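# Move the blanking panel from bench into shelving's empty bay

## Task

Take the blanking panel off the work bench and set it down so that all of it sits inside the empty bay of the parts shelving; then open the gripper and move the robot away. The panel must stay there by itself, without the robot holding or propping it, and the robot must not be tipped over or left leaning at the end, or the task fails.

## Robot and tools

Robot: a Hello Robot Stretch 4, about 1.6 m tall, with an omni-wheel base (rim within 0.23 m of its origin), a lift on a mast, one arm that telescopes forward, a wrist with yaw, pitch and roll joints, and a two-finger gripper. A loose object may occasionally get a brief shove from outside.

Frames: the base frame sits on the floor under the base centre, x forward, y left, z up. hand_pose is reported in it: a point between the open fingertips, whose axes match the base frame when all wrist joints are 0; the printed value may be slightly off. The odometry frame is the base frame as it was when the scene started; base_odometry counts wheel turns only, so slipping shows up as travel. Heading is positive to the left, -3.142 to 3.142.

execute_actions(actions, cameras): actions is a list holding one action or none; an empty list just reports state and images. An action has "base", "joints" or both, plus optional "pace" and "contact_limits"; or it is {"end_of_arm": "enable_torque"} alone. Base and joint motions start together and may finish at different times.
- base: exactly one relative move, counted from the base's last reported position: {"translate_m": d} straight, forward positive, -2 to 2 m; {"strafe_m": d} sideways, left positive, -2 to 2 m; {"rotate_rad": d} on the spot, counter-clockwise positive, -3.2 to 3.2.
- joints: one object of absolute targets by name (not offsets): lift_m 0 to 1.2 m; arm_m 0 to 0.55 m; wrist_yaw_rad -1.134 to 4.276 (0 forward, positive left, 3.14 folded back, above 3.4 the arm may interfere); wrist_pitch_rad -1.117 to 4.259 (0 level, 1.57 pointing down); wrist_roll_rad -1.117 to 4.259 (0 fingers level; positive turns clockwise seen from behind); gripper_m -0.038 to 0.141 m, the fingertip gap (below 0 the tips press together). Out-of-range joint targets are clipped and flagged; any other bad value or unknown key rejects the whole call. Joints omitted may still be driving to an earlier target.
- pace: "slow", "default", "fast", "max" (base up to 0.1/0.3/0.4/0.6 m/s and 1/2/3/4 rad/s, reduced when the lift is above 0.2 m).
- contact_limits: only {"arm_m": v}, v from 0 (lightest) to 0.75 (hardest), default 0.5.
- cameras: list from head_camera, head_left_camera, head_right_camera, wrist_camera, or "all"; omitted/null means all, [] none.
One action lasts at most 15 s. At scene start, unfold the wrist with lift_m 0.4 and wrist_yaw_rad 0 together.

wait(seconds 0 to 10): no new command; returns state and images. zoom_image(camera, region [x0,y0,x1,y1] pixels, at most 504x504) enlarges part of a camera's latest image. read_manual gives only licence texts. finished_scene(scene) ends the scene irreversibly and reports success; sending a reply without any tool call ends everything. If a result reports a stop, later calls in the same reply are skipped.

Cameras: head_camera on the mast top looking forward and down (turn the base to look around); head_left_camera and head_right_camera are fisheyes aimed more steeply down, showing base and arm; wrist_camera looks along the fingers, fingertips near the image bottom.

Result lines: joint_positions (tolerances lift/arm ±0.004, wrist yaw/roll ±0.02, pitch ±0.05, gripper ±0.004). base_status/joint_status: done; off_target (resting away from target, maybe still pushing); contact_stop_at_<key> (hit something; lift, arm or wheels go slack, a slack lift may sag, slack wheels may roll); limit_stop_at_<name>; time_out; torque_fault (a wrist or gripper motor went limp; send enable_torque). limit_stop_at_tilt means leaning beyond 6 degrees, leaving lift, arm and wheels slack. limit_stop_at_own_body means the robot was about to hit itself, likely with pitch below -0.2 and roll below -0.4 or above 4; move away from the body. on_its_own lists uncommanded happenings; "held at" is a held target. lidar_m: 12 distances in 30-degree sectors starting straight ahead and going counter-clockwise; "-" is nothing seen or closer than 0.25 m; table tops count. wrist_depth_mm: 7x7 median depths, 100 to 2000 mm. turned_by_wheels vs turned_by_imu differing by over about 0.1 rad means a hit or slip. base_tilt in degrees (forward and right positive, fixed bias up to 1.5). motor_effort in percent, bracket is the peak; a rest effort out of range means pushing or carrying.

Gripping: command gripper_m below the object's width; a tighter value squeezes harder and pulls it inward. Readings don't prove a hold; look for a gripper_m effort change. If tips stick on a surface, raise the lift.

Avoid: dropping, slamming or shoving hard; driving or turning with over 1 kg held and arm_m above 0.2 (worse at fast paces); steady high pushes, especially with the gripper high; over about 2 kg in a level gripper (wrist fault). Finish with the panel resting on its own, gripper open and robot backed away and upright.

Each tool is called after "Emit:" as a command line: name --argument value for each argument, lists and objects as JSON in quotes; but a table of rows of numbers goes row by row, as --pt "numbers of a row", without its own name.

## Session

Emit:
execute_actions --actions '[]'

Scene clock: 0.00 s.
base_odometry: x=+0.000 y=+0.000 heading=+0.000 (m, m, rad; odometry frame)
turned_by_wheels: +0.000 (rad since the last result)
turned_by_imu: +0.000 (rad since the last result)
base_tilt: forward=-0.1 right=+0.3 (deg)
lidar_m: 1.77 1.90 0.85 0.85 1.01 1.86 1.87 1.92 1.64 1.25 1.45 2.11
base_status: not commanded
joint_positions: lift_m=+0.235 arm_m=-0.001 wrist_yaw_rad=+3.094 wrist_pitch_rad=+0.016 wrist_roll_rad=-0.011 gripper_m=+0.057
joint_status: not commanded
motor_effort: lift_m=+21 arm_m=-2 wrist_yaw_rad=+1 wrist_pitch_rad=-8 wrist_roll_rad=-1 gripper_m=+0 wheel_0=-1 wheel_1=+1 wheel_2=+0 (%)
hand_pose: x=-0.1146 y=+0.1010 z=+0.4091 quat_wxyz=(+0.024, -0.008, -0.005, +1.000) (m; base frame)
wrist_depth_mm: - 138 - - - - - / - 122 216 - - - - / - 122 178 - - - - / 115 139 290 - - - - / 227 - - - - - - / 1098 1336 198 1397 196 1366 1308 / 878 878 976 106 917 904 946
pictures: head_camera, head_left_camera, head_right_camera, wrist_camera
Images, in order (width x height): head_camera 420x560, head_left_camera 420x672, head_right_camera 420x672, wrist_camera 616x392.

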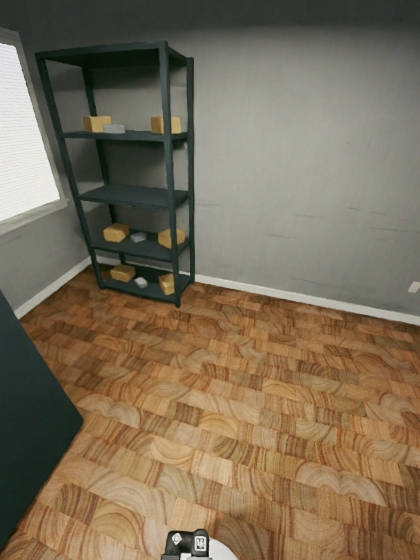

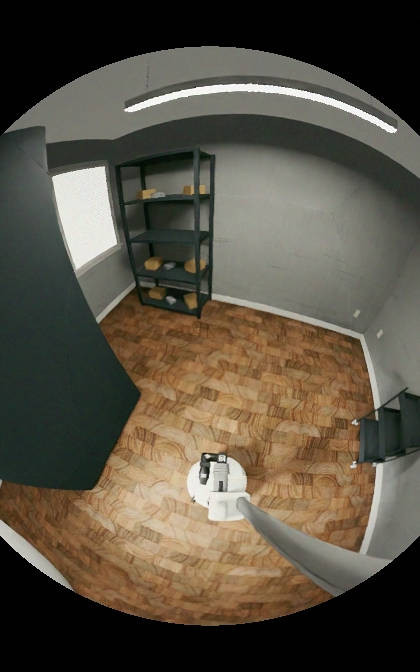

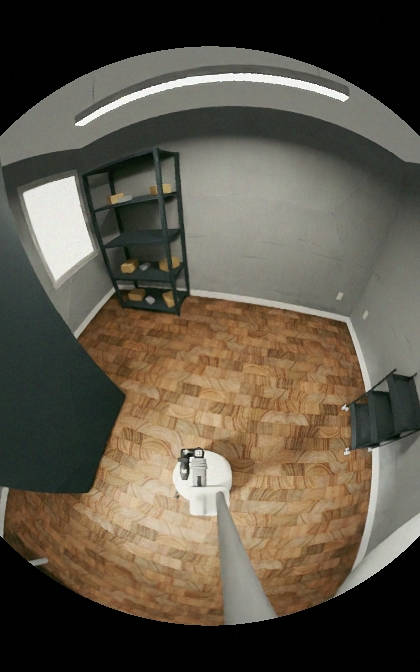

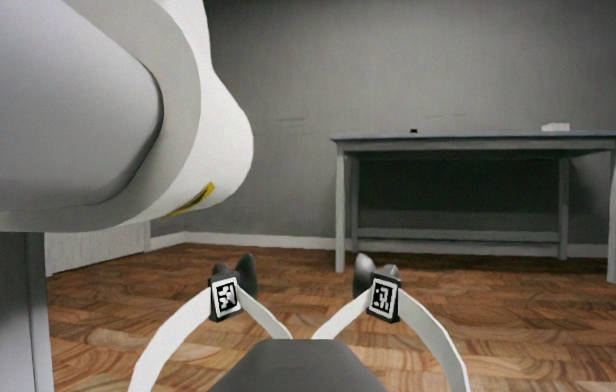

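Bench is behind.

Emit:
execute_actions --actions '[{"base":{"rotate_rad":3.14},"joints":{"lift_m":0.9,"wrist_yaw_rad":0,"gripper_m":0.12}}]'

Scene clock: 4.70 s.
base_odometry: x=+0.000 y=+0.000 heading=+3.139 (m, m, rad; odometry frame)
turned_by_wheels: +3.139 (rad since the last result)
turned_by_imu: +3.137 (rad since the last result)
base_tilt: forward=-0.2 right=+0.4 (deg)
lidar_m: 1.85 1.90 1.65 1.24 1.43 2.12 1.78 1.95 0.85 0.86 1.01 1.84
base_status: done
joint_positions: lift_m=+0.900 arm_m=-0.001 wrist_yaw_rad=+0.000 wrist_pitch_rad=+0.016 wrist_roll_rad=-0.011 gripper_m=+0.120
joint_status: all done
motor_effort: lift_m=+23(25) arm_m=-2(2) wrist_yaw_rad=-1(11) wrist_pitch_rad=-7(7) wrist_roll_rad=+0(0) gripper_m=+0(2) wheel_0=-3(13) wheel_1=-2(9) wheel_2=-2(10) (%)
hand_pose: x=+0.4579 y=-0.0873 z=+1.0735 quat_wxyz=(+1.000, -0.005, +0.008, +0.000) (m; base frame)
wrist_depth_mm: 1618 - - - - - - / 1661 - - - - - - / 1661 - - - - - - / 1708 - - - - - - / 1618 - - - - - 1921 / 1618 1983 - - 1618 - - / 1576 - - 106 - - -
pictures: head_camera, head_left_camera, head_right_camera, wrist_camera
Images, in order (width x height): head_camera 420x560, head_left_camera 420x672, head_right_camera 420x672, wrist_camera 616x392.

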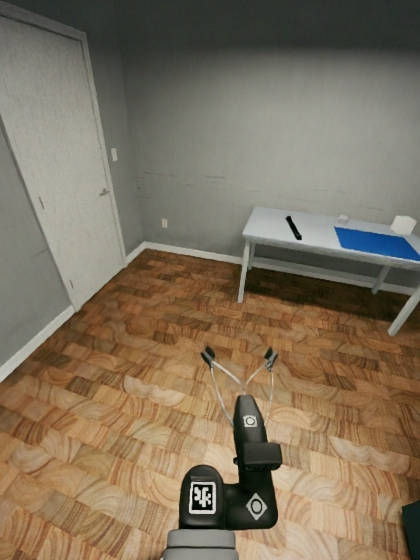

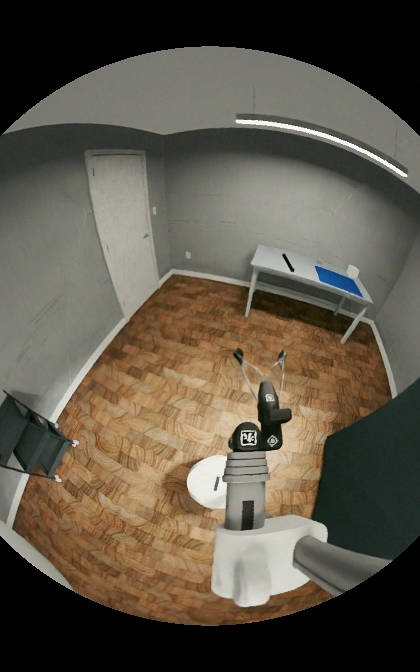

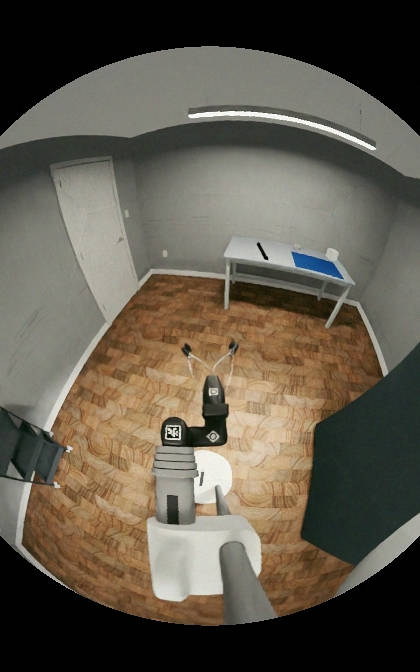

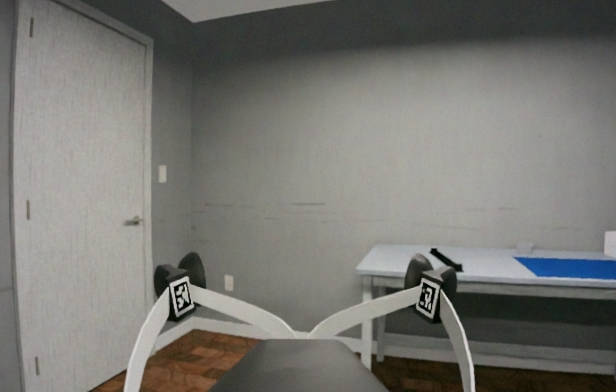

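Emit:
execute_actions --actions '[{"base":{"translate_m":1.0}}]' --cameras '[]'

Emit:
execute_actions --actions '[{"base":{"strafe_m":-0.6},"joints":{"wrist_pitch_rad":0.6,"lift_m":1.0}}]' --cameras '["head_camera","wrist_camera"]'

Scene clock: 12.27 s.
base_odometry: x=-1.000 y=+0.002 heading=+3.140 (m, m, rad; odometry frame)
turned_by_wheels: +0.001 (rad since the last result)
turned_by_imu: +0.002 (rad since the last result)
base_tilt: forward=-0.3 right=+0.2 (deg)
lidar_m: 1.67 1.57 1.38 1.38 1.59 2.88 2.81 1.30 1.20 1.74 1.03 0.89
base_status: done
joint_positions: lift_m=+0.900 arm_m=-0.001 wrist_yaw_rad=+0.000 wrist_pitch_rad=+0.016 wrist_roll_rad=-0.011 gripper_m=+0.120
joint_status: not commanded
motor_effort: lift_m=+22(24) arm_m=-1(2) wrist_yaw_rad=+0(1) wrist_pitch_rad=-7(6) wrist_roll_rad=+0(1) gripper_m=+0(0) wheel_0=+3(13) wheel_1=+3(14) wheel_2=+1(11) (%)
hand_pose: x=+0.4579 y=-0.0873 z=+1.0736 quat_wxyz=(+1.000, -0.005, +0.008, +0.000) (m; base frame)
wrist_depth_mm: 1397 1661 1576 1464 1336 1281 1229 / 1397 1661 1576 1499 1366 1255 1229 / 1397 1661 1618 1499 1366 1255 1205 / 1397 1708 1618 1464 1397 1281 1205 / 1397 1661 1576 1464 1397 1281 1205 / 1397 1661 1576 1464 991 1025 1025 / 1397 1708 1661 106 1366 723 741
pictures: none
No camera images: the call's "cameras" was empty. Leave "cameras" out to get every camera's image.

Scene clock: 15.60 s.
base_odometry: x=-0.999 y=+0.602 heading=+3.140 (m, m, rad; odometry frame)
turned_by_wheels: +0.000 (rad since the last result)
turned_by_imu: -0.001 (rad since the last result)
base_tilt: forward=-0.1 right=+0.3 (deg)
lidar_m: 0.72 0.88 1.94 1.95 2.09 3.24 1.10 0.78 1.12 1.76 0.84 0.71
base_status: done
joint_positions: lift_m=+1.000 arm_m=-0.001 wrist_yaw_rad=+0.000 wrist_pitch_rad=+0.602 wrist_roll_rad=-0.011 gripper_m=+0.120
joint_status: all done
motor_effort: lift_m=+23(24) arm_m=-1(1) wrist_yaw_rad=+0(0) wrist_pitch_rad=-5(5) wrist_roll_rad=+3(1) gripper_m=+0(1) wheel_0=+2(15) wheel_1=-1(11) wheel_2=+0(2) (%)
hand_pose: x=+0.4073 y=-0.0874 z=+1.0147 quat_wxyz=(+0.955, -0.005, +0.296, +0.002) (m; base frame)
wrist_depth_mm: 1499 1366 1308 1205 1098 1042 976 / 1618 1499 1366 1229 1182 1118 1060 / 1863 1708 960 946 960 960 976 / 1983 1808 741 741 732 741 741 / 1661 1576 1537 732 627 603 597 / 1366 1366 1098 1430 1308 1308 1281 / 1229 1205 1205 106 1229 1205 1229
pictures: head_camera, wrist_camera
Images, in order (width x height): head_camera 420x560, wrist_camera 616x392.

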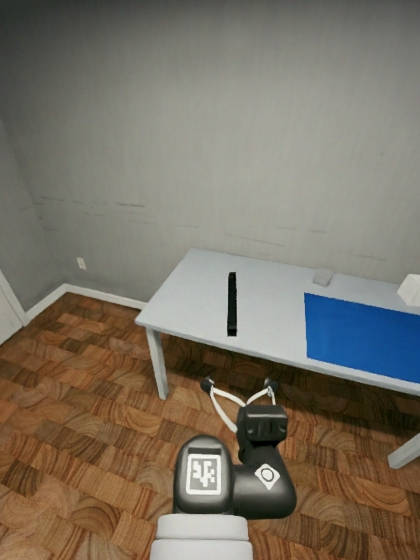

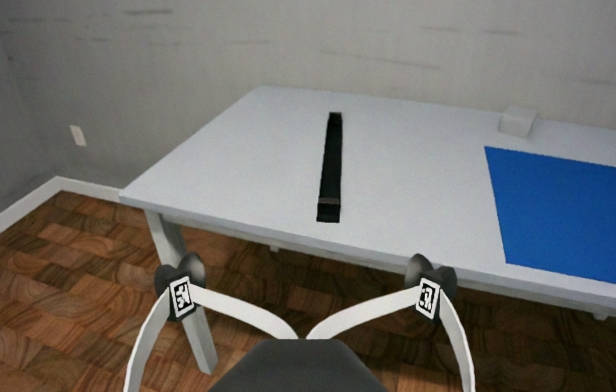

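Emit:
execute_actions --actions '[{"base":{"translate_m":0.25},"joints":{"wrist_pitch_rad":1.3,"arm_m":0.4}}]' --cameras '["head_camera","wrist_camera"]'

Scene clock: 20.53 s.
base_odometry: x=-1.249 y=+0.602 heading=+3.141 (m, m, rad; odometry frame)
turned_by_wheels: +0.000 (rad since the last result)
turned_by_imu: +0.002 (rad since the last result)
base_tilt: forward=-0.1 right=+0.3 (deg)
lidar_m: 0.48 0.57 1.86 1.88 2.21 3.48 1.23 1.00 1.63 0.96 0.55 0.47
base_status: done
joint_positions: lift_m=+1.000 arm_m=+0.399 wrist_yaw_rad=+0.000 wrist_pitch_rad=+1.300 wrist_roll_rad=-0.011 gripper_m=+0.120
joint_status: all done
motor_effort: lift_m=+23(23) arm_m=+5(6) wrist_yaw_rad=+0(0) wrist_pitch_rad=-1(4) wrist_roll_rad=+0(0) gripper_m=-1(1) wheel_0=+2(5) wheel_1=+3(8) wheel_2=+0(14) (%)
hand_pose: x=+0.6470 y=-0.0874 z=+0.9000 quat_wxyz=(+0.796, -0.004, +0.605, +0.003) (m; base frame)
wrist_depth_mm: 1255 439 436 433 436 436 433 / 418 415 415 413 415 415 415 / 399 399 397 397 397 394 397 / 382 379 382 382 377 379 379 / 366 366 366 366 362 364 364 / 349 347 345 349 343 347 349 / 342 338 342 106 340 336 336
pictures: head_camera, wrist_camera
Images, in order (width x height): head_camera 420x560, wrist_camera 616x392.

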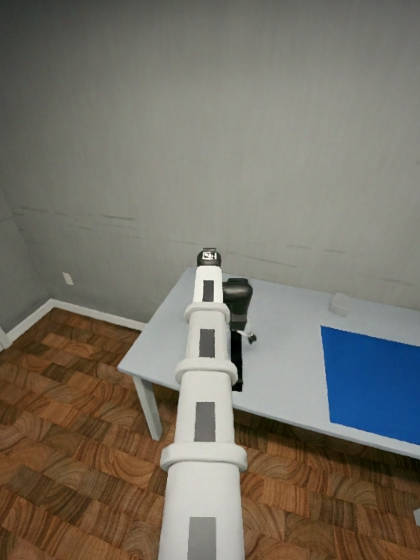

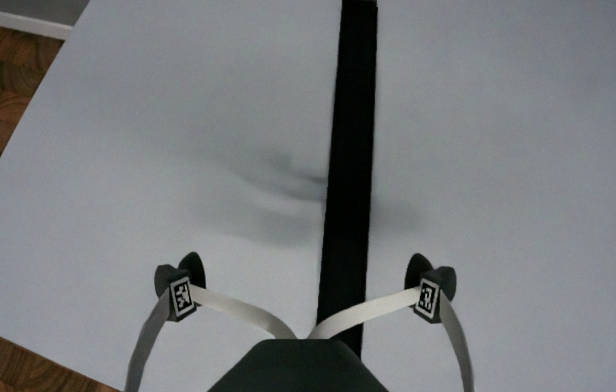

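Lower about 0.14.

Emit:
execute_actions --actions '[{"joints":{"lift_m":0.86}}]' --cameras '["wrist_camera"]'

Scene clock: 23.90 s.
base_odometry: x=-1.249 y=+0.602 heading=+3.140 (m, m, rad; odometry frame)
turned_by_wheels: +0.000 (rad since the last result)
turned_by_imu: +0.004 (rad since the last result)
base_tilt: forward=-0.2 right=+0.1 (deg)
lidar_m: 0.48 0.58 1.87 1.86 2.21 3.48 1.24 1.02 1.61 0.97 0.55 0.48
base_status: not commanded
joint_positions: lift_m=+0.877 arm_m=+0.399 wrist_yaw_rad=-0.002 wrist_pitch_rad=+1.301 wrist_roll_rad=-0.011 gripper_m=+0.120
joint_status: lift_m contact_stop (moved -0.123 of -0.140)
on_its_own: lift_m is slack since a contact_stop (your +0.860 is given up)
motor_effort: lift_m=+18(22) arm_m=+5(5) wrist_yaw_rad=+6(11) wrist_pitch_rad=-2(10) wrist_roll_rad=+1(2) gripper_m=-1(1) wheel_0=+2(2) wheel_1=+0(3) wheel_2=-2(2) (%)
hand_pose: x=+0.6467 y=-0.0876 z=+0.7770 quat_wxyz=(+0.796, -0.004, +0.606, +0.002) (m; base frame)
wrist_depth_mm: 296 294 296 291 291 294 294 / 283 282 281 282 278 281 282 / 270 270 268 268 267 270 270 / 258 258 257 257 255 257 256 / 247 248 247 246 244 247 246 / 236 236 234 237 231 235 236 / 229 228 229 106 228 227 228
pictures: wrist_camera
Images, in order (width x height): wrist_camera 616x392.

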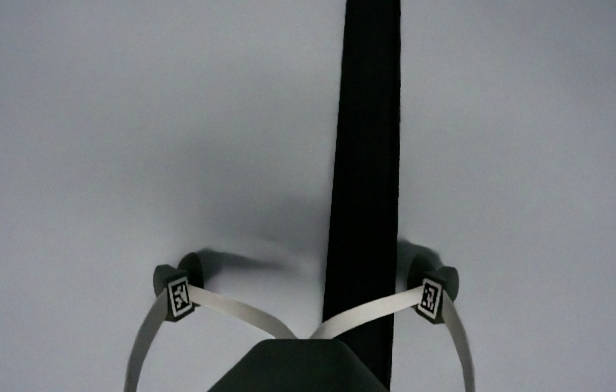

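Emit:
execute_actions --actions '[{"joints":{"lift_m":0.885,"gripper_m":-0.01}}]' --cameras '[]'

Emit:
execute_actions --actions '[{"joints":{"lift_m":1.0,"arm_m":0.1}}]' --cameras '["wrist_camera","head_camera"]'

Scene clock: 28.63 s.
base_odometry: x=-1.249 y=+0.602 heading=+3.140 (m, m, rad; odometry frame)
turned_by_wheels: +0.000 (rad since the last result)
turned_by_imu: +0.002 (rad since the last result)
base_tilt: forward=-0.2 right=+0.2 (deg)
lidar_m: 0.48 0.58 1.88 1.87 2.21 3.48 1.24 1.02 1.62 0.99 0.57 0.48
base_status: not commanded
joint_positions: lift_m=+0.885 arm_m=+0.399 wrist_yaw_rad=+0.000 wrist_pitch_rad=+1.301 wrist_roll_rad=-0.011 gripper_m=-0.009
joint_status: all done
motor_effort: lift_m=+23(23) arm_m=+5(5) wrist_yaw_rad=+1(5) wrist_pitch_rad=-3(3) wrist_roll_rad=-1(3) gripper_m=-22(22) wheel_0=+2(2) wheel_1=+0(0) wheel_2=-2(2) (%)
hand_pose: x=+0.6469 y=-0.0874 z=+0.7850 quat_wxyz=(+0.796, -0.004, +0.605, +0.003) (m; base frame)
wrist_depth_mm: 301 301 298 294 298 298 298 / 287 286 286 281 285 285 286 / 274 276 273 268 272 273 273 / 262 263 262 256 262 260 260 / 252 251 252 243 251 251 249 / 241 242 185 231 184 241 240 / 234 232 234 106 234 229 232
pictures: none
No camera images: the call's "cameras" was empty. Leave "cameras" out to get every camera's image.

Scene clock: 30.63 s.
base_odometry: x=-1.249 y=+0.602 heading=+3.140 (m, m, rad; odometry frame)
turned_by_wheels: +0.000 (rad since the last result)
turned_by_imu: +0.001 (rad since the last result)
base_tilt: forward=-0.3 right=+0.4 (deg)
lidar_m: 0.50 0.58 1.88 1.84 2.23 3.49 1.25 1.00 1.62 0.96 0.54 0.48
base_status: not commanded
joint_positions: lift_m=+1.000 arm_m=+0.101 wrist_yaw_rad=+0.000 wrist_pitch_rad=+1.302 wrist_roll_rad=-0.011 gripper_m=-0.009
joint_status: all done
motor_effort: lift_m=+24(26) arm_m=-5(7) wrist_yaw_rad=+1(1) wrist_pitch_rad=-4(5) wrist_roll_rad=-2(2) gripper_m=-21(19) wheel_0=+2(2) wheel_1=+0(0) wheel_2=-2(2) (%)
hand_pose: x=+0.3486 y=-0.0874 z=+0.8999 quat_wxyz=(+0.796, -0.004, +0.606, +0.003) (m; base frame)
wrist_depth_mm: 439 436 436 427 433 436 433 / 427 418 415 407 413 415 415 / 1205 820 1205 314 397 394 397 / 1160 1182 1160 287 1138 382 379 / 1098 1118 1118 254 1118 1098 1118 / 1078 1078 185 228 184 1060 1042 / 1025 1025 1025 106 1025 1025 1025
pictures: head_camera, wrist_camera
Images, in order (width x height): head_camera 420x560, wrist_camera 616x392.

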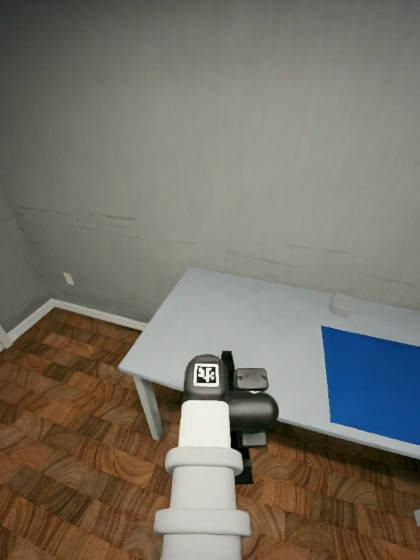

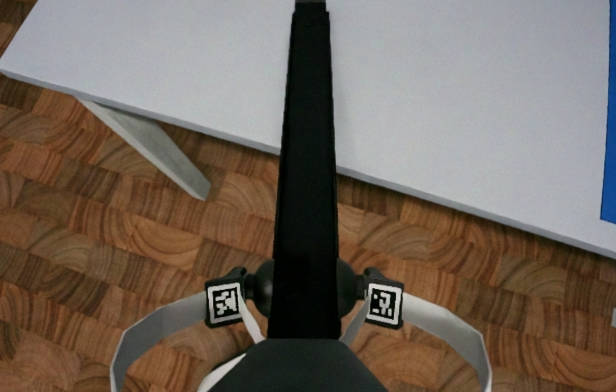

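Emit:
execute_actions --actions '[{"base":{"translate_m":-1.2}}]' --cameras '[]'

Emit:
execute_actions --actions '[{"base":{"strafe_m":0.6}}]' --cameras '[]'

Emit:
execute_actions --actions '[{"base":{"rotate_rad":3.14}}]' --cameras '["head_camera","wrist_camera"]'

Scene clock: 38.83 s.
base_odometry: x=-0.049 y=+0.600 heading=+3.140 (m, m, rad; odometry frame)
turned_by_wheels: +0.000 (rad since the last result)
turned_by_imu: +0.005 (rad since the last result)
base_tilt: forward=-0.2 right=+0.2 (deg)
lidar_m: 1.63 2.51 2.21 1.86 2.62 2.33 0.62 0.33 0.28 0.29 0.35 1.63
base_status: done
joint_positions: lift_m=+1.000 arm_m=+0.101 wrist_yaw_rad=+0.000 wrist_pitch_rad=+1.301 wrist_roll_rad=-0.011 gripper_m=-0.010
joint_status: not commanded
motor_effort: lift_m=+23(24) arm_m=-6(6) wrist_yaw_rad=+1(2) wrist_pitch_rad=-3(4) wrist_roll_rad=+0(0) gripper_m=-9(21) wheel_0=-4(12) wheel_1=-2(6) wheel_2=+1(13) (%)
hand_pose: x=+0.3487 y=-0.0874 z=+0.9000 quat_wxyz=(+0.796, -0.004, +0.606, +0.003) (m; base frame)
wrist_depth_mm: 1308 1308 1308 1308 1336 1308 1336 / 1281 1255 1281 1255 1255 1255 1255 / 1229 1205 1205 1205 1205 1205 1205 / 1138 1160 1160 1160 1182 1160 1138 / 1118 1118 1118 1098 1118 1118 1098 / 1060 1078 185 202 1042 1060 1060 / 1025 1025 1025 106 1025 580 1025
pictures: none
No camera images: the call's "cameras" was empty. Leave "cameras" out to get every camera's image.

Scene clock: 42.17 s.
base_odometry: x=-0.050 y=+0.000 heading=+3.140 (m, m, rad; odometry frame)
turned_by_wheels: +0.000 (rad since the last result)
turned_by_imu: +0.004 (rad since the last result)
base_tilt: forward=-0.1 right=+0.3 (deg)
lidar_m: 1.79 1.89 1.62 1.24 1.44 2.16 1.83 0.99 0.87 0.86 2.06 1.79
base_status: done
joint_positions: lift_m=+1.000 arm_m=+0.101 wrist_yaw_rad=+0.000 wrist_pitch_rad=+1.301 wrist_roll_rad=-0.011 gripper_m=-0.010
joint_status: not commanded
motor_effort: lift_m=+22(23) arm_m=-6(5) wrist_yaw_rad=+1(1) wrist_pitch_rad=-2(3) wrist_roll_rad=+1(1) gripper_m=-9(8) wheel_0=-2(14) wheel_1=+2(12) wheel_2=+0(0) (%)
hand_pose: x=+0.3488 y=-0.0874 z=+0.9001 quat_wxyz=(+0.796, -0.004, +0.606, +0.003) (m; base frame)
wrist_depth_mm: 1336 1308 1336 1336 1308 1336 1308 / 1281 1255 1255 1281 1281 1255 1281 / 1205 1229 1205 1205 1205 1205 1205 / 1160 1160 1160 1160 1160 1160 1160 / 1118 1138 1118 1118 1118 1118 1098 / 1060 1078 185 202 1060 1060 1060 / 1008 1008 1025 106 1025 1025 1025
pictures: none
No camera images: the call's "cameras" was empty. Leave "cameras" out to get every camera's image.

Scene clock: 45.40 s.
base_odometry: x=-0.050 y=+0.000 heading=-0.004 (m, m, rad; odometry frame)
turned_by_wheels: +3.139 (rad since the last result)
turned_by_imu: +3.137 (rad since the last result)
base_tilt: forward=-0.2 right=+0.2 (deg)
lidar_m: 1.83 1.00 0.86 0.86 2.06 1.82 1.83 1.86 1.63 1.24 1.43 2.14
base_status: done
joint_positions: lift_m=+1.000 arm_m=+0.101 wrist_yaw_rad=+0.000 wrist_pitch_rad=+1.301 wrist_roll_rad=-0.011 gripper_m=-0.010
joint_status: not commanded
motor_effort: lift_m=+22(22) arm_m=-5(5) wrist_yaw_rad=+1(1) wrist_pitch_rad=-3(3) wrist_roll_rad=-2(1) gripper_m=-9(10) wheel_0=-4(7) wheel_1=-3(8) wheel_2=-1(8) (%)
hand_pose: x=+0.3488 y=-0.0874 z=+0.9001 quat_wxyz=(+0.796, -0.004, +0.605, +0.003) (m; base frame)
wrist_depth_mm: 1336 1336 1308 1308 1308 1336 1308 / 1281 1255 1281 1255 1281 1255 1281 / 1205 1205 1205 1205 1205 1182 1182 / 1098 1160 1160 1138 1160 1160 1160 / 1098 1118 1118 1098 1118 1118 1098 / 1060 1060 185 203 1060 1078 1060 / 1025 1008 1042 106 1025 1008 1025
pictures: head_camera, wrist_camera
Images, in order (width x height): head_camera 420x560, wrist_camera 616x392.

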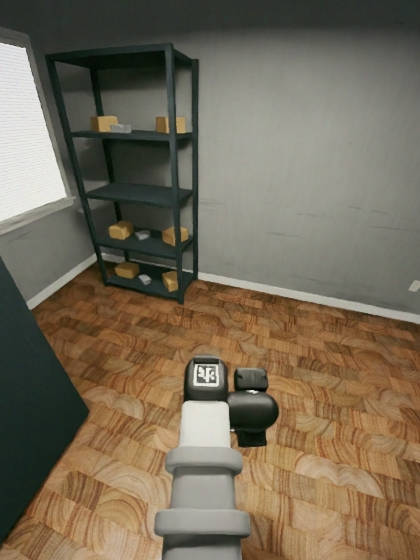

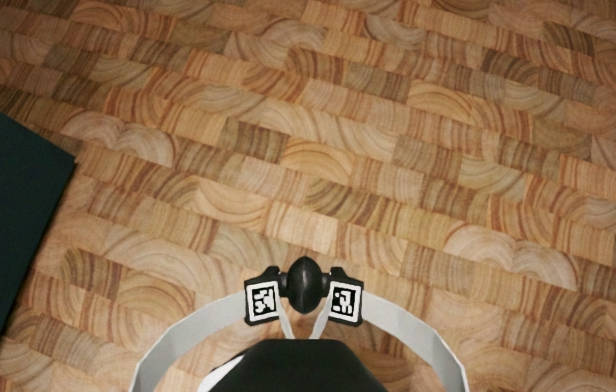

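Dropped it. Find it.

Emit:
execute_actions --actions '[{"base":{"rotate_rad":3.14}}]' --cameras '["head_camera","head_left_camera"]'

Scene clock: 50.03 s.
base_odometry: x=-0.050 y=+0.000 heading=+3.136 (m, m, rad; odometry frame)
turned_by_wheels: +3.139 (rad since the last result)
turned_by_imu: +3.137 (rad since the last result)
base_tilt: forward=-0.2 right=+0.2 (deg)
lidar_m: 1.81 1.90 1.63 1.25 1.43 2.16 1.84 0.99 0.86 0.86 2.04 1.80
base_status: done
joint_positions: lift_m=+1.000 arm_m=+0.101 wrist_yaw_rad=+0.000 wrist_pitch_rad=+1.301 wrist_roll_rad=-0.011 gripper_m=-0.010
joint_status: not commanded
motor_effort: lift_m=+22(22) arm_m=-6(5) wrist_yaw_rad=+1(1) wrist_pitch_rad=-2(2) wrist_roll_rad=+1(1) gripper_m=-10(9) wheel_0=-3(11) wheel_1=-3(10) wheel_2=-1(10) (%)
hand_pose: x=+0.3488 y=-0.0874 z=+0.9001 quat_wxyz=(+0.796, -0.004, +0.605, +0.003) (m; base frame)
wrist_depth_mm: 1336 1336 1336 1336 1308 1308 1308 / 1281 1255 1255 1229 1255 1255 1255 / 1229 1205 1229 1205 1205 1205 1205 / 1160 1160 1160 1160 1160 1160 1160 / 1118 1118 1118 1118 1118 1118 1118 / 1078 1060 185 202 1060 1060 1060 / 1025 1025 1042 106 1042 1025 1042
pictures: head_camera, head_left_camera
Images, in order (width x height): head_camera 420x560, head_left_camera 420x672.

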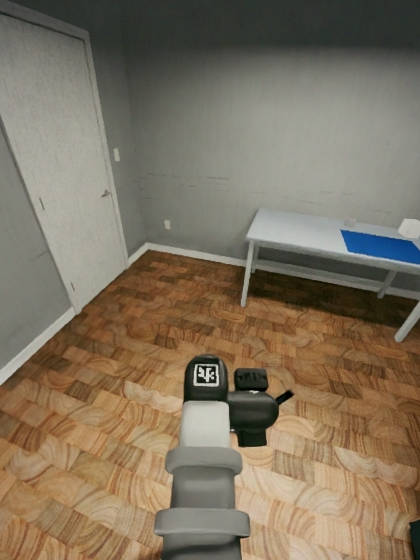

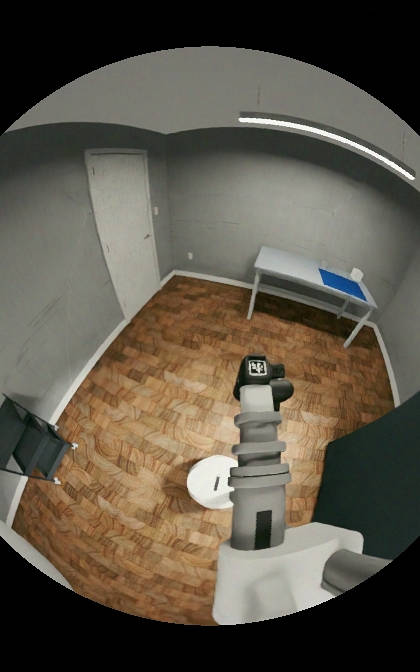

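Something pokes out behind the gripper; swing the wrist aside.

Emit:
execute_actions --actions '[{"joints":{"wrist_yaw_rad":1.5,"wrist_pitch_rad":0.9}}]' --cameras '["head_camera","wrist_camera"]'

Scene clock: 53.33 s.
base_odometry: x=-0.050 y=+0.000 heading=+3.136 (m, m, rad; odometry frame)
turned_by_wheels: +0.000 (rad since the last result)
turned_by_imu: +0.001 (rad since the last result)
base_tilt: forward=-0.1 right=+0.3 (deg)
lidar_m: 1.79 1.87 1.64 1.25 1.42 2.17 1.82 1.00 0.86 0.88 2.03 1.78
base_status: not commanded
joint_positions: lift_m=+1.000 arm_m=+0.101 wrist_yaw_rad=+1.499 wrist_pitch_rad=+0.902 wrist_roll_rad=-0.011 gripper_m=-0.010
joint_status: all done
motor_effort: lift_m=+22(22) arm_m=-5(5) wrist_yaw_rad=+2(11) wrist_pitch_rad=-6(10) wrist_roll_rad=+0(1) gripper_m=-9(10) wheel_0=-3(3) wheel_1=-2(2) wheel_2=-1(1) (%)
hand_pose: x=+0.3717 y=+0.1722 z=+0.9518 quat_wxyz=(+0.657, -0.301, +0.316, +0.615) (m; base frame)
wrist_depth_mm: 1863 1499 1499 1537 1397 1336 1281 / 1983 1708 1708 1756 1618 1499 1397 / 1661 1661 1618 1661 1661 1618 1576 / 1464 1464 1464 1464 1430 1430 1464 / 1308 1281 1308 1308 1281 1281 1281 / 1182 1160 185 202 1118 1160 1160 / 1060 1042 1060 106 1078 1042 1042
pictures: head_camera, wrist_camera
Images, in order (width x height): head_camera 420x560, wrist_camera 616x392.

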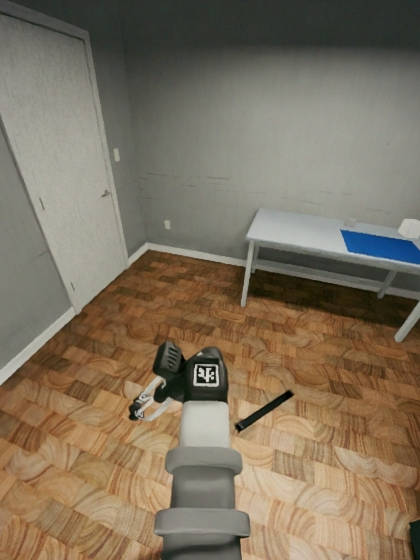

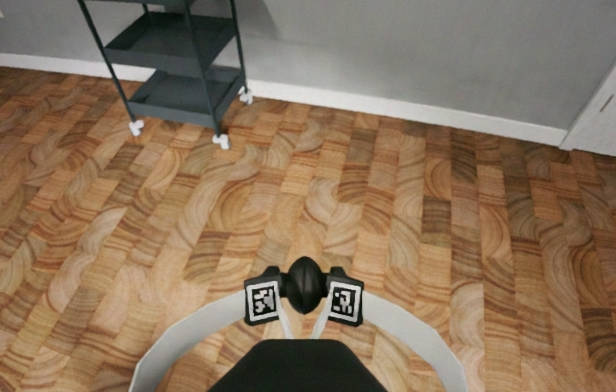

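Emit:
execute_actions --actions '[{"base":{"strafe_m":-0.3},"joints":{"wrist_yaw_rad":0,"wrist_pitch_rad":1.4,"arm_m":0.5,"lift_m":0.45,"gripper_m":0.12}}]' --cameras '["head_camera","wrist_camera"]'

Scene clock: 60.50 s.
base_odometry: x=-0.048 y=+0.300 heading=+3.136 (m, m, rad; odometry frame)
turned_by_wheels: +0.000 (rad since the last result)
turned_by_imu: +0.001 (rad since the last result)
base_tilt: forward=+0.0 right=+0.5 (deg)
lidar_m: 1.71 2.20 1.93 1.57 2.29 2.26 1.84 0.67 0.57 0.58 0.69 1.69
base_status: done
joint_positions: lift_m=+0.450 arm_m=+0.499 wrist_yaw_rad=+0.000 wrist_pitch_rad=+1.400 wrist_roll_rad=-0.011 gripper_m=+0.120
joint_status: all done
motor_effort: lift_m=+19(22) arm_m=+5(6) wrist_yaw_rad=+0(8) wrist_pitch_rad=-1(4) wrist_roll_rad=+1(3) gripper_m=-2(8) wheel_0=+2(12) wheel_1=+0(11) wheel_2=+0(3) (%)
hand_pose: x=+0.7189 y=-0.0874 z=+0.3441 quat_wxyz=(+0.765, -0.004, +0.644, +0.004) (m; base frame)
wrist_depth_mm: 634 627 627 621 627 627 621 / 615 609 609 609 609 609 609 / 603 597 591 591 585 591 591 / 580 580 580 580 580 574 574 / 564 569 559 559 564 559 564 / 549 549 544 549 544 549 549 / 539 539 539 106 539 535 539
pictures: head_camera, wrist_camera
Images, in order (width x height): head_camera 420x560, wrist_camera 616x392.

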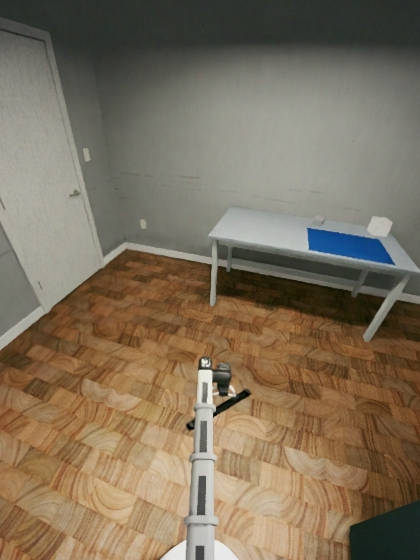

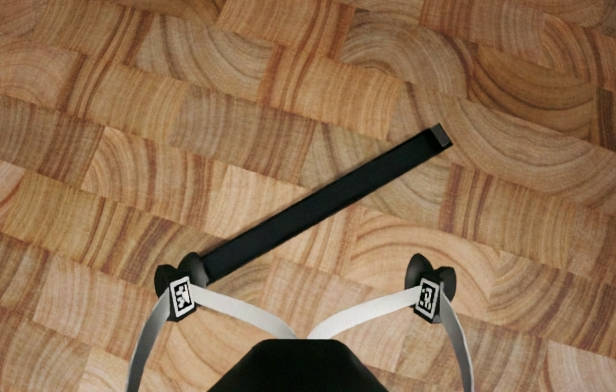

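Emit:
execute_actions --actions '[{"joints":{"wrist_roll_rad":1.05,"lift_m":0.2}}]' --cameras '["wrist_camera"]'

Scene clock: 65.93 s.
base_odometry: x=-0.048 y=+0.300 heading=+3.136 (m, m, rad; odometry frame)
turned_by_wheels: +0.000 (rad since the last result)
turned_by_imu: +0.002 (rad since the last result)
base_tilt: forward=+0.0 right=+0.2 (deg)
lidar_m: 1.70 2.19 1.92 1.54 2.28 2.27 1.84 0.68 0.58 0.58 0.68 1.71
base_status: not commanded
joint_positions: lift_m=+0.200 arm_m=+0.499 wrist_yaw_rad=+0.000 wrist_pitch_rad=+1.400 wrist_roll_rad=+1.049 gripper_m=+0.120
joint_status: all done
motor_effort: lift_m=+18(18) arm_m=+5(5) wrist_yaw_rad=+0(0) wrist_pitch_rad=-1(1) wrist_roll_rad=+1(7) gripper_m=+0(1) wheel_0=+2(2) wheel_1=-1(1) wheel_2=+0(0) (%)
hand_pose: x=+0.7189 y=-0.0874 z=+0.0941 quat_wxyz=(+0.662, +0.383, +0.558, -0.323) (m; base frame)
wrist_depth_mm: 382 364 347 332 319 306 297 / 375 359 343 329 317 304 296 / 370 355 334 327 314 298 293 / 368 351 332 322 309 297 289 / 362 349 325 319 307 296 286 / 355 343 315 314 300 291 283 / 355 340 325 106 300 287 281
pictures: wrist_camera
Images, in order (width x height): wrist_camera 616x392.

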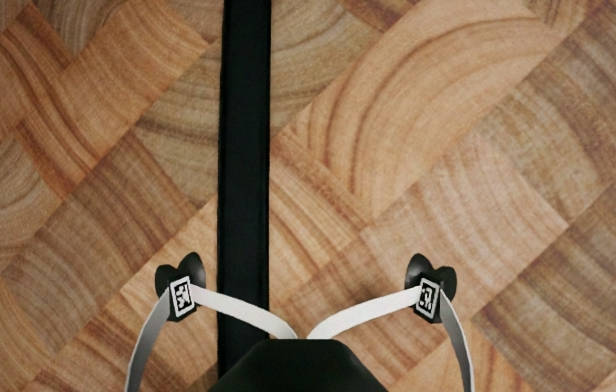

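Between the fingers. Go down to contact, then grip hard.

Emit:
execute_actions --actions '[{"joints":{"lift_m":0.1}}]' --cameras '["wrist_camera"]'

Scene clock: 70.23 s.
base_odometry: x=-0.048 y=+0.300 heading=+3.136 (m, m, rad; odometry frame)
turned_by_wheels: +0.000 (rad since the last result)
turned_by_imu: +0.002 (rad since the last result)
base_tilt: forward=-0.3 right=+0.3 (deg)
lidar_m: 1.71 2.22 1.92 1.54 2.28 2.25 1.83 0.65 0.57 0.57 0.69 1.70
base_status: not commanded
joint_positions: lift_m=+0.130 arm_m=+0.499 wrist_yaw_rad=-0.001 wrist_pitch_rad=+1.404 wrist_roll_rad=+1.050 gripper_m=+0.120
joint_status: lift_m contact_stop (moved -0.070 of -0.100)
on_its_own: lift_m is slack since a contact_stop (your +0.100 is given up)
motor_effort: lift_m=+14(18) arm_m=+5(5) wrist_yaw_rad=+4(4) wrist_pitch_rad=-12(24) wrist_roll_rad=-4(1) gripper_m=+1(4) wheel_0=+2(2) wheel_1=+1(1) wheel_2=+1(1) (%)
hand_pose: x=+0.7177 y=-0.0875 z=+0.0237 quat_wxyz=(+0.660, +0.383, +0.559, -0.324) (m; base frame)
wrist_depth_mm: 304 291 272 265 254 244 236 / 298 287 271 263 252 242 235 / 296 282 267 259 249 239 232 / 291 279 263 256 247 236 230 / 287 276 259 254 244 234 227 / 283 272 255 250 237 229 225 / 281 268 255 106 237 228 223
pictures: wrist_camera
Images, in order (width x height): wrist_camera 616x392.

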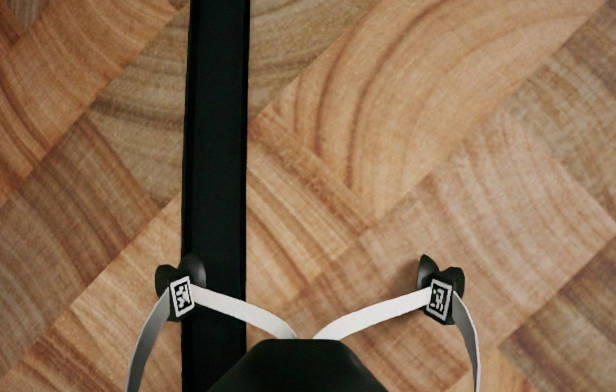

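Emit:
execute_actions --actions '[{"joints":{"lift_m":0.135,"gripper_m":-0.03}}]' --cameras '[]'

Emit:
execute_actions --actions '[{"joints":{"lift_m":0.5,"arm_m":0.1},"pace":"slow"}]' --cameras '["wrist_camera","head_camera"]'

Scene clock: 74.67 s.
base_odometry: x=-0.048 y=+0.300 heading=+3.136 (m, m, rad; odometry frame)
turned_by_wheels: +0.000 (rad since the last result)
turned_by_imu: +0.002 (rad since the last result)
base_tilt: forward=-0.1 right=+0.4 (deg)
lidar_m: 1.72 2.20 1.94 1.54 2.30 2.24 1.83 0.68 0.57 0.58 0.68 1.71
base_status: not commanded
joint_positions: lift_m=+0.135 arm_m=+0.499 wrist_yaw_rad=-0.001 wrist_pitch_rad=+1.401 wrist_roll_rad=+1.050 gripper_m=-0.030
joint_status: all done
motor_effort: lift_m=+19(20) arm_m=+5(5) wrist_yaw_rad=+2(8) wrist_pitch_rad=-3(30) wrist_roll_rad=+2(2) gripper_m=-14(18) wheel_0=+2(2) wheel_1=+0(0) wheel_2=+1(1) (%)
hand_pose: x=+0.7187 y=-0.0874 z=+0.0290 quat_wxyz=(+0.661, +0.383, +0.558, -0.323) (m; base frame)
wrist_depth_mm: 303 289 273 264 254 244 236 / 298 286 270 262 252 242 235 / 296 283 267 259 249 239 233 / 291 279 264 256 247 237 230 / 289 276 260 252 245 235 228 / 286 273 181 199 182 232 226 / 281 270 255 106 238 228 224
pictures: none
No camera images: the call's "cameras" was empty. Leave "cameras" out to get every camera's image.

Scene clock: 79.93 s.
base_odometry: x=-0.048 y=+0.300 heading=+3.136 (m, m, rad; odometry frame)
turned_by_wheels: +0.000 (rad since the last result)
turned_by_imu: +0.002 (rad since the last result)
base_tilt: forward=-0.2 right=+0.3 (deg)
lidar_m: 1.71 2.20 1.92 1.55 2.30 2.25 1.83 0.67 0.57 0.59 0.68 1.72
base_status: not commanded
joint_positions: lift_m=+0.500 arm_m=+0.101 wrist_yaw_rad=+0.000 wrist_pitch_rad=+1.401 wrist_roll_rad=+1.050 gripper_m=-0.030
joint_status: all done
motor_effort: lift_m=+23(23) arm_m=-5(6) wrist_yaw_rad=+1(2) wrist_pitch_rad=-3(3) wrist_roll_rad=+0(0) gripper_m=-15(15) wheel_0=+1(2) wheel_1=+1(0) wheel_2=+1(1) (%)
hand_pose: x=+0.3207 y=-0.0874 z=+0.3937 quat_wxyz=(+0.662, +0.383, +0.558, -0.323) (m; base frame)
wrist_depth_mm: 741 707 676 640 621 597 574 / 741 699 668 634 609 585 564 / 715 691 654 634 603 580 564 / 715 676 647 634 603 580 559 / 707 668 640 615 591 569 554 / 691 668 182 200 182 377 362 / 691 661 627 106 402 362 355
pictures: head_camera, wrist_camera
Images, in order (width x height): head_camera 420x560, wrist_camera 616x392.

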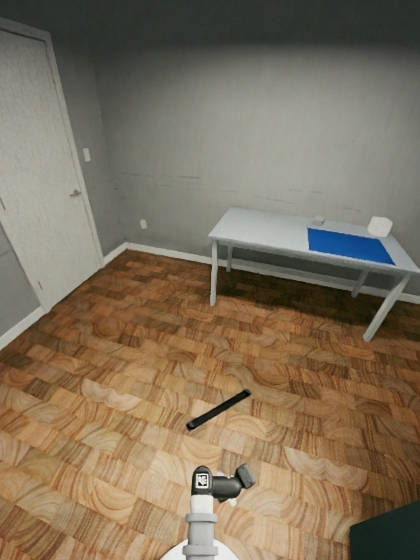

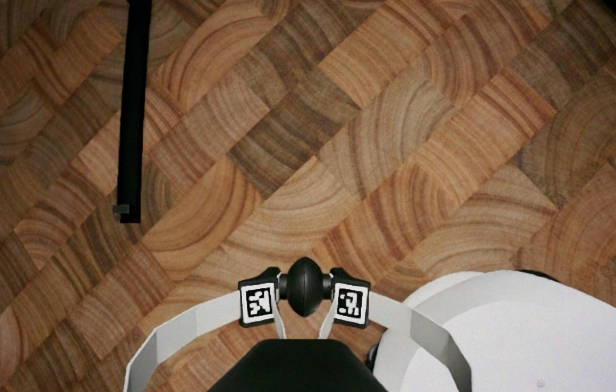

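Emit:
execute_actions --actions '[{"base":{"strafe_m":0.02},"joints":{"arm_m":0.53,"gripper_m":0.12,"lift_m":0.2}}]' --cameras '[]'

Emit:
execute_actions --actions '[{"joints":{"lift_m":0.1,"wrist_pitch_rad":1.57}}]' --cameras '["wrist_camera"]'

Scene clock: 86.97 s.
base_odometry: x=-0.049 y=+0.280 heading=+3.136 (m, m, rad; odometry frame)
turned_by_wheels: +0.000 (rad since the last result)
turned_by_imu: +0.002 (rad since the last result)
base_tilt: forward=-0.1 right=+0.2 (deg)
lidar_m: 1.71 2.18 1.92 1.52 2.26 2.24 1.84 0.68 0.60 0.60 0.70 1.70
base_status: done
joint_positions: lift_m=+0.200 arm_m=+0.529 wrist_yaw_rad=+0.000 wrist_pitch_rad=+1.400 wrist_roll_rad=+1.050 gripper_m=+0.120
joint_status: all done
motor_effort: lift_m=+18(22) arm_m=+5(6) wrist_yaw_rad=+0(2) wrist_pitch_rad=-1(3) wrist_roll_rad=+1(0) gripper_m=-1(16) wheel_0=-2(5) wheel_1=+1(8) wheel_2=+0(1) (%)
hand_pose: x=+0.7489 y=-0.0874 z=+0.0941 quat_wxyz=(+0.662, +0.383, +0.558, -0.323) (m; base frame)
wrist_depth_mm: 382 366 347 330 320 306 298 / 377 359 342 327 315 304 296 / 370 355 340 325 312 300 291 / 366 351 334 320 309 298 289 / 362 345 329 317 307 296 286 / 357 343 309 314 300 290 283 / 355 338 327 106 298 287 279
pictures: none
No camera images: the call's "cameras" was empty. Leave "cameras" out to get every camera's image.

Scene clock: 88.37 s.
base_odometry: x=-0.049 y=+0.280 heading=+3.136 (m, m, rad; odometry frame)
turned_by_wheels: +0.000 (rad since the last result)
turned_by_imu: +0.004 (rad since the last result)
base_tilt: forward=-0.2 right=+0.3 (deg)
lidar_m: 1.73 2.18 1.89 1.52 2.25 2.25 1.83 0.69 0.60 0.61 0.69 1.72
base_status: not commanded
joint_positions: lift_m=+0.125 arm_m=+0.529 wrist_yaw_rad=-0.001 wrist_pitch_rad=+1.575 wrist_roll_rad=+1.050 gripper_m=+0.120
joint_status: lift_m contact_stop (moved -0.076 of -0.100); the others done
on_its_own: lift_m is slack since a contact_stop (your +0.100 is given up)
motor_effort: lift_m=+14(18) arm_m=+5(5) wrist_yaw_rad=+2(5) wrist_pitch_rad=+8(17) wrist_roll_rad=-1(0) gripper_m=-3(2) wheel_0=-1(2) wheel_1=-1(1) wheel_2=+0(1) (%)
hand_pose: x=+0.6988 y=-0.0874 z=+0.0143 quat_wxyz=(+0.611, +0.354, +0.613, -0.355) (m; base frame)
wrist_depth_mm: 243 242 239 240 240 238 238 / 243 243 240 241 240 239 238 / 244 243 240 242 240 240 239 / 244 244 241 242 241 239 239 / 245 244 241 242 241 241 240 / 245 244 238 243 241 241 240 / 246 244 241 106 242 241 240
pictures: wrist_camera
Images, in order (width x height): wrist_camera 616x392.

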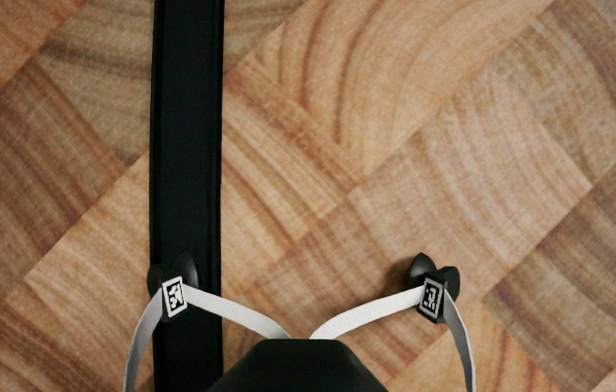

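Emit:
execute_actions --actions '[{"base":{"translate_m":0.07},"joints":{"lift_m":0.17}}]' --cameras '[]'

Emit:
execute_actions --actions '[{"joints":{"lift_m":0.1}}]' --cameras '["wrist_camera"]'

Scene clock: 91.57 s.
base_odometry: x=-0.118 y=+0.280 heading=+3.136 (m, m, rad; odometry frame)
turned_by_wheels: +0.000 (rad since the last result)
turned_by_imu: +0.002 (rad since the last result)
base_tilt: forward=-0.1 right=+0.4 (deg)
lidar_m: 1.65 2.15 1.88 1.54 1.74 2.30 1.89 0.71 0.63 0.62 1.86 1.65
base_status: done
joint_positions: lift_m=+0.170 arm_m=+0.529 wrist_yaw_rad=+0.000 wrist_pitch_rad=+1.577 wrist_roll_rad=+1.050 gripper_m=+0.120
joint_status: all done
motor_effort: lift_m=+23(25) arm_m=+5(5) wrist_yaw_rad=+0(0) wrist_pitch_rad=+1(10) wrist_roll_rad=+0(2) gripper_m=-3(0) wheel_0=+4(8) wheel_1=+4(4) wheel_2=-1(8) (%)
hand_pose: x=+0.6982 y=-0.0874 z=+0.0595 quat_wxyz=(+0.610, +0.353, +0.614, -0.356) (m; base frame)
wrist_depth_mm: 281 281 279 277 277 278 277 / 281 281 279 277 279 278 278 / 282 282 282 278 279 279 278 / 283 282 282 279 282 279 279 / 285 283 282 282 282 281 282 / 285 286 282 281 283 282 281 / 286 285 285 106 283 283 282
pictures: none
No camera images: the call's "cameras" was empty. Leave "cameras" out to get every camera's image.

Scene clock: 92.87 s.
base_odometry: x=-0.118 y=+0.280 heading=+3.135 (m, m, rad; odometry frame)
turned_by_wheels: -0.001 (rad since the last result)
turned_by_imu: +0.005 (rad since the last result)
base_tilt: forward=-0.2 right=+0.2 (deg)
lidar_m: 1.66 2.14 1.88 1.51 1.73 2.31 1.91 0.71 0.61 0.61 1.85 1.64
base_status: not commanded
joint_positions: lift_m=+0.124 arm_m=+0.529 wrist_yaw_rad=+0.000 wrist_pitch_rad=+1.577 wrist_roll_rad=+1.050 gripper_m=+0.120
joint_status: lift_m contact_stop (moved -0.046 of -0.070)
on_its_own: lift_m is slack since a contact_stop (your +0.100 is given up)
motor_effort: lift_m=+15(22) arm_m=+4(5) wrist_yaw_rad=+2(4) wrist_pitch_rad=+1(21) wrist_roll_rad=-1(0) gripper_m=-3(2) wheel_0=+1(4) wheel_1=-1(4) wheel_2=-2(2) (%)
hand_pose: x=+0.6983 y=-0.0874 z=+0.0140 quat_wxyz=(+0.610, +0.354, +0.614, -0.356) (m; base frame)
wrist_depth_mm: 241 241 240 238 239 237 238 / 242 241 242 238 239 239 237 / 242 242 241 238 240 239 238 / 243 243 242 239 241 240 239 / 244 242 242 238 241 240 240 / 244 243 240 239 241 240 240 / 244 243 244 106 241 240 240
pictures: wrist_camera
Images, in order (width x height): wrist_camera 616x392.

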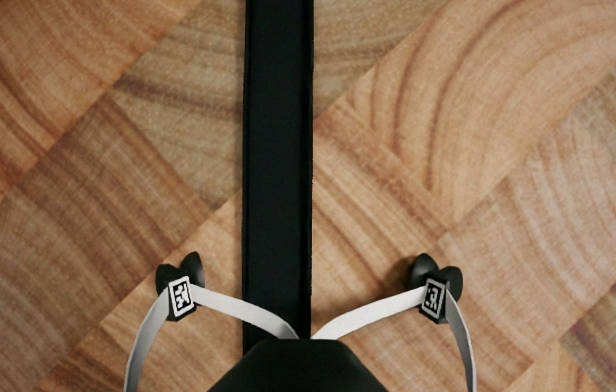

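Emit:
execute_actions --actions '[{"joints":{"lift_m":0.124,"gripper_m":0.0},"pace":"slow"}]' --cameras '["wrist_camera"]'

Scene clock: 99.53 s.
base_odometry: x=-0.118 y=+0.280 heading=+3.135 (m, m, rad; odometry frame)
turned_by_wheels: +0.000 (rad since the last result)
turned_by_imu: +0.003 (rad since the last result)
base_tilt: forward=-0.2 right=+0.3 (deg)
lidar_m: 1.65 2.15 1.89 1.56 1.74 2.30 1.90 0.70 0.62 0.61 1.86 1.66
base_status: not commanded
joint_positions: lift_m=+0.124 arm_m=+0.529 wrist_yaw_rad=+0.000 wrist_pitch_rad=+1.577 wrist_roll_rad=+1.050 gripper_m=+0.000
joint_status: all done
motor_effort: lift_m=+18(20) arm_m=+5(5) wrist_yaw_rad=+1(1) wrist_pitch_rad=+1(6) wrist_roll_rad=+0(0) gripper_m=-20(22) wheel_0=+0(0) wheel_1=-1(1) wheel_2=-2(2) (%)
hand_pose: x=+0.6983 y=-0.0874 z=+0.0140 quat_wxyz=(+0.610, +0.353, +0.614, -0.356) (m; base frame)
wrist_depth_mm: 236 236 235 230 233 232 232 / 236 236 236 230 234 234 234 / 236 236 236 231 235 235 234 / 237 237 236 232 236 236 235 / 238 237 237 231 236 236 236 / 239 239 186 232 185 236 236 / 241 239 239 106 237 237 236
pictures: wrist_camera
Images, in order (width x height): wrist_camera 616x392.

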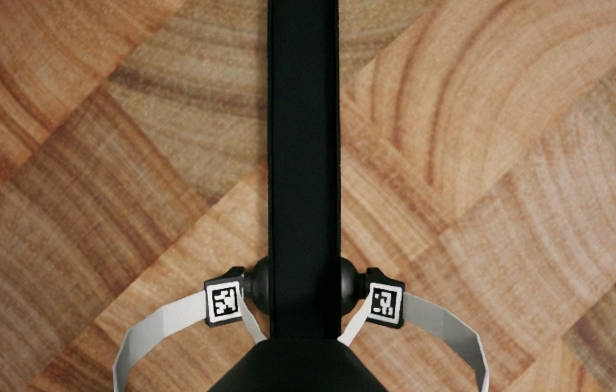

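Gripped with firm effort. Lift slowly.

Emit:
execute_actions --actions '[{"joints":{"lift_m":0.5,"arm_m":0.1},"pace":"slow"}]' --cameras '["wrist_camera","head_camera"]'

Scene clock: 107.07 s.
base_odometry: x=-0.118 y=+0.280 heading=+3.135 (m, m, rad; odometry frame)
turned_by_wheels: +0.000 (rad since the last result)
turned_by_imu: +0.003 (rad since the last result)
base_tilt: forward=-0.1 right=+0.4 (deg)
lidar_m: 1.65 2.14 1.87 1.52 1.75 2.30 1.92 0.70 0.61 0.61 1.86 0.36
base_status: not commanded
joint_positions: lift_m=+0.500 arm_m=+0.101 wrist_yaw_rad=+0.000 wrist_pitch_rad=+1.577 wrist_roll_rad=+1.050 gripper_m=+0.000
joint_status: all done
motor_effort: lift_m=+24(25) arm_m=-6(6) wrist_yaw_rad=+0(0) wrist_pitch_rad=+0(1) wrist_roll_rad=-2(1) gripper_m=-18(19) wheel_0=+0(0) wheel_1=-1(1) wheel_2=-2(2) (%)
hand_pose: x=+0.2700 y=-0.0874 z=+0.3895 quat_wxyz=(+0.610, +0.353, +0.614, -0.356) (m; base frame)
wrist_depth_mm: 609 603 609 233 603 603 603 / 609 609 603 233 603 603 603 / 615 609 609 232 609 609 609 / 615 609 615 232 615 609 603 / 621 621 615 232 469 421 609 / 615 615 186 232 186 399 399 / 615 615 615 106 399 399 399
pictures: head_camera, wrist_camera
Images, in order (width x height): head_camera 420x560, wrist_camera 616x392.

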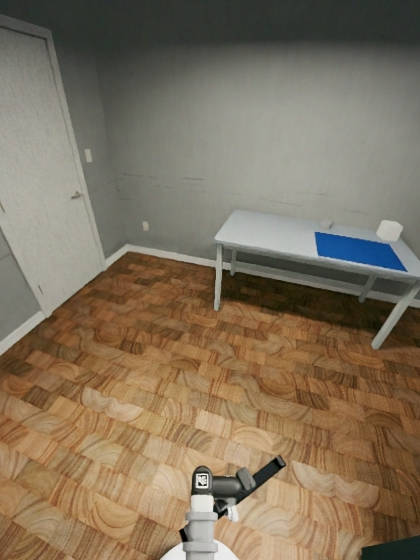

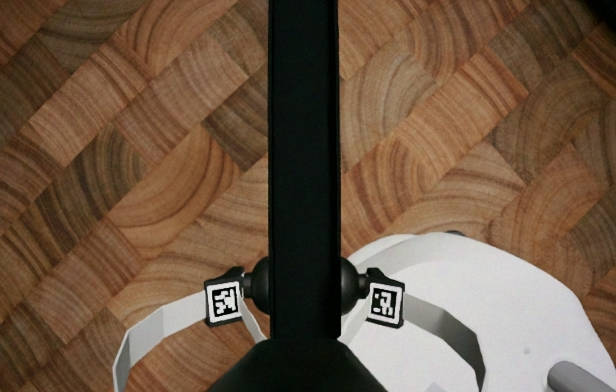

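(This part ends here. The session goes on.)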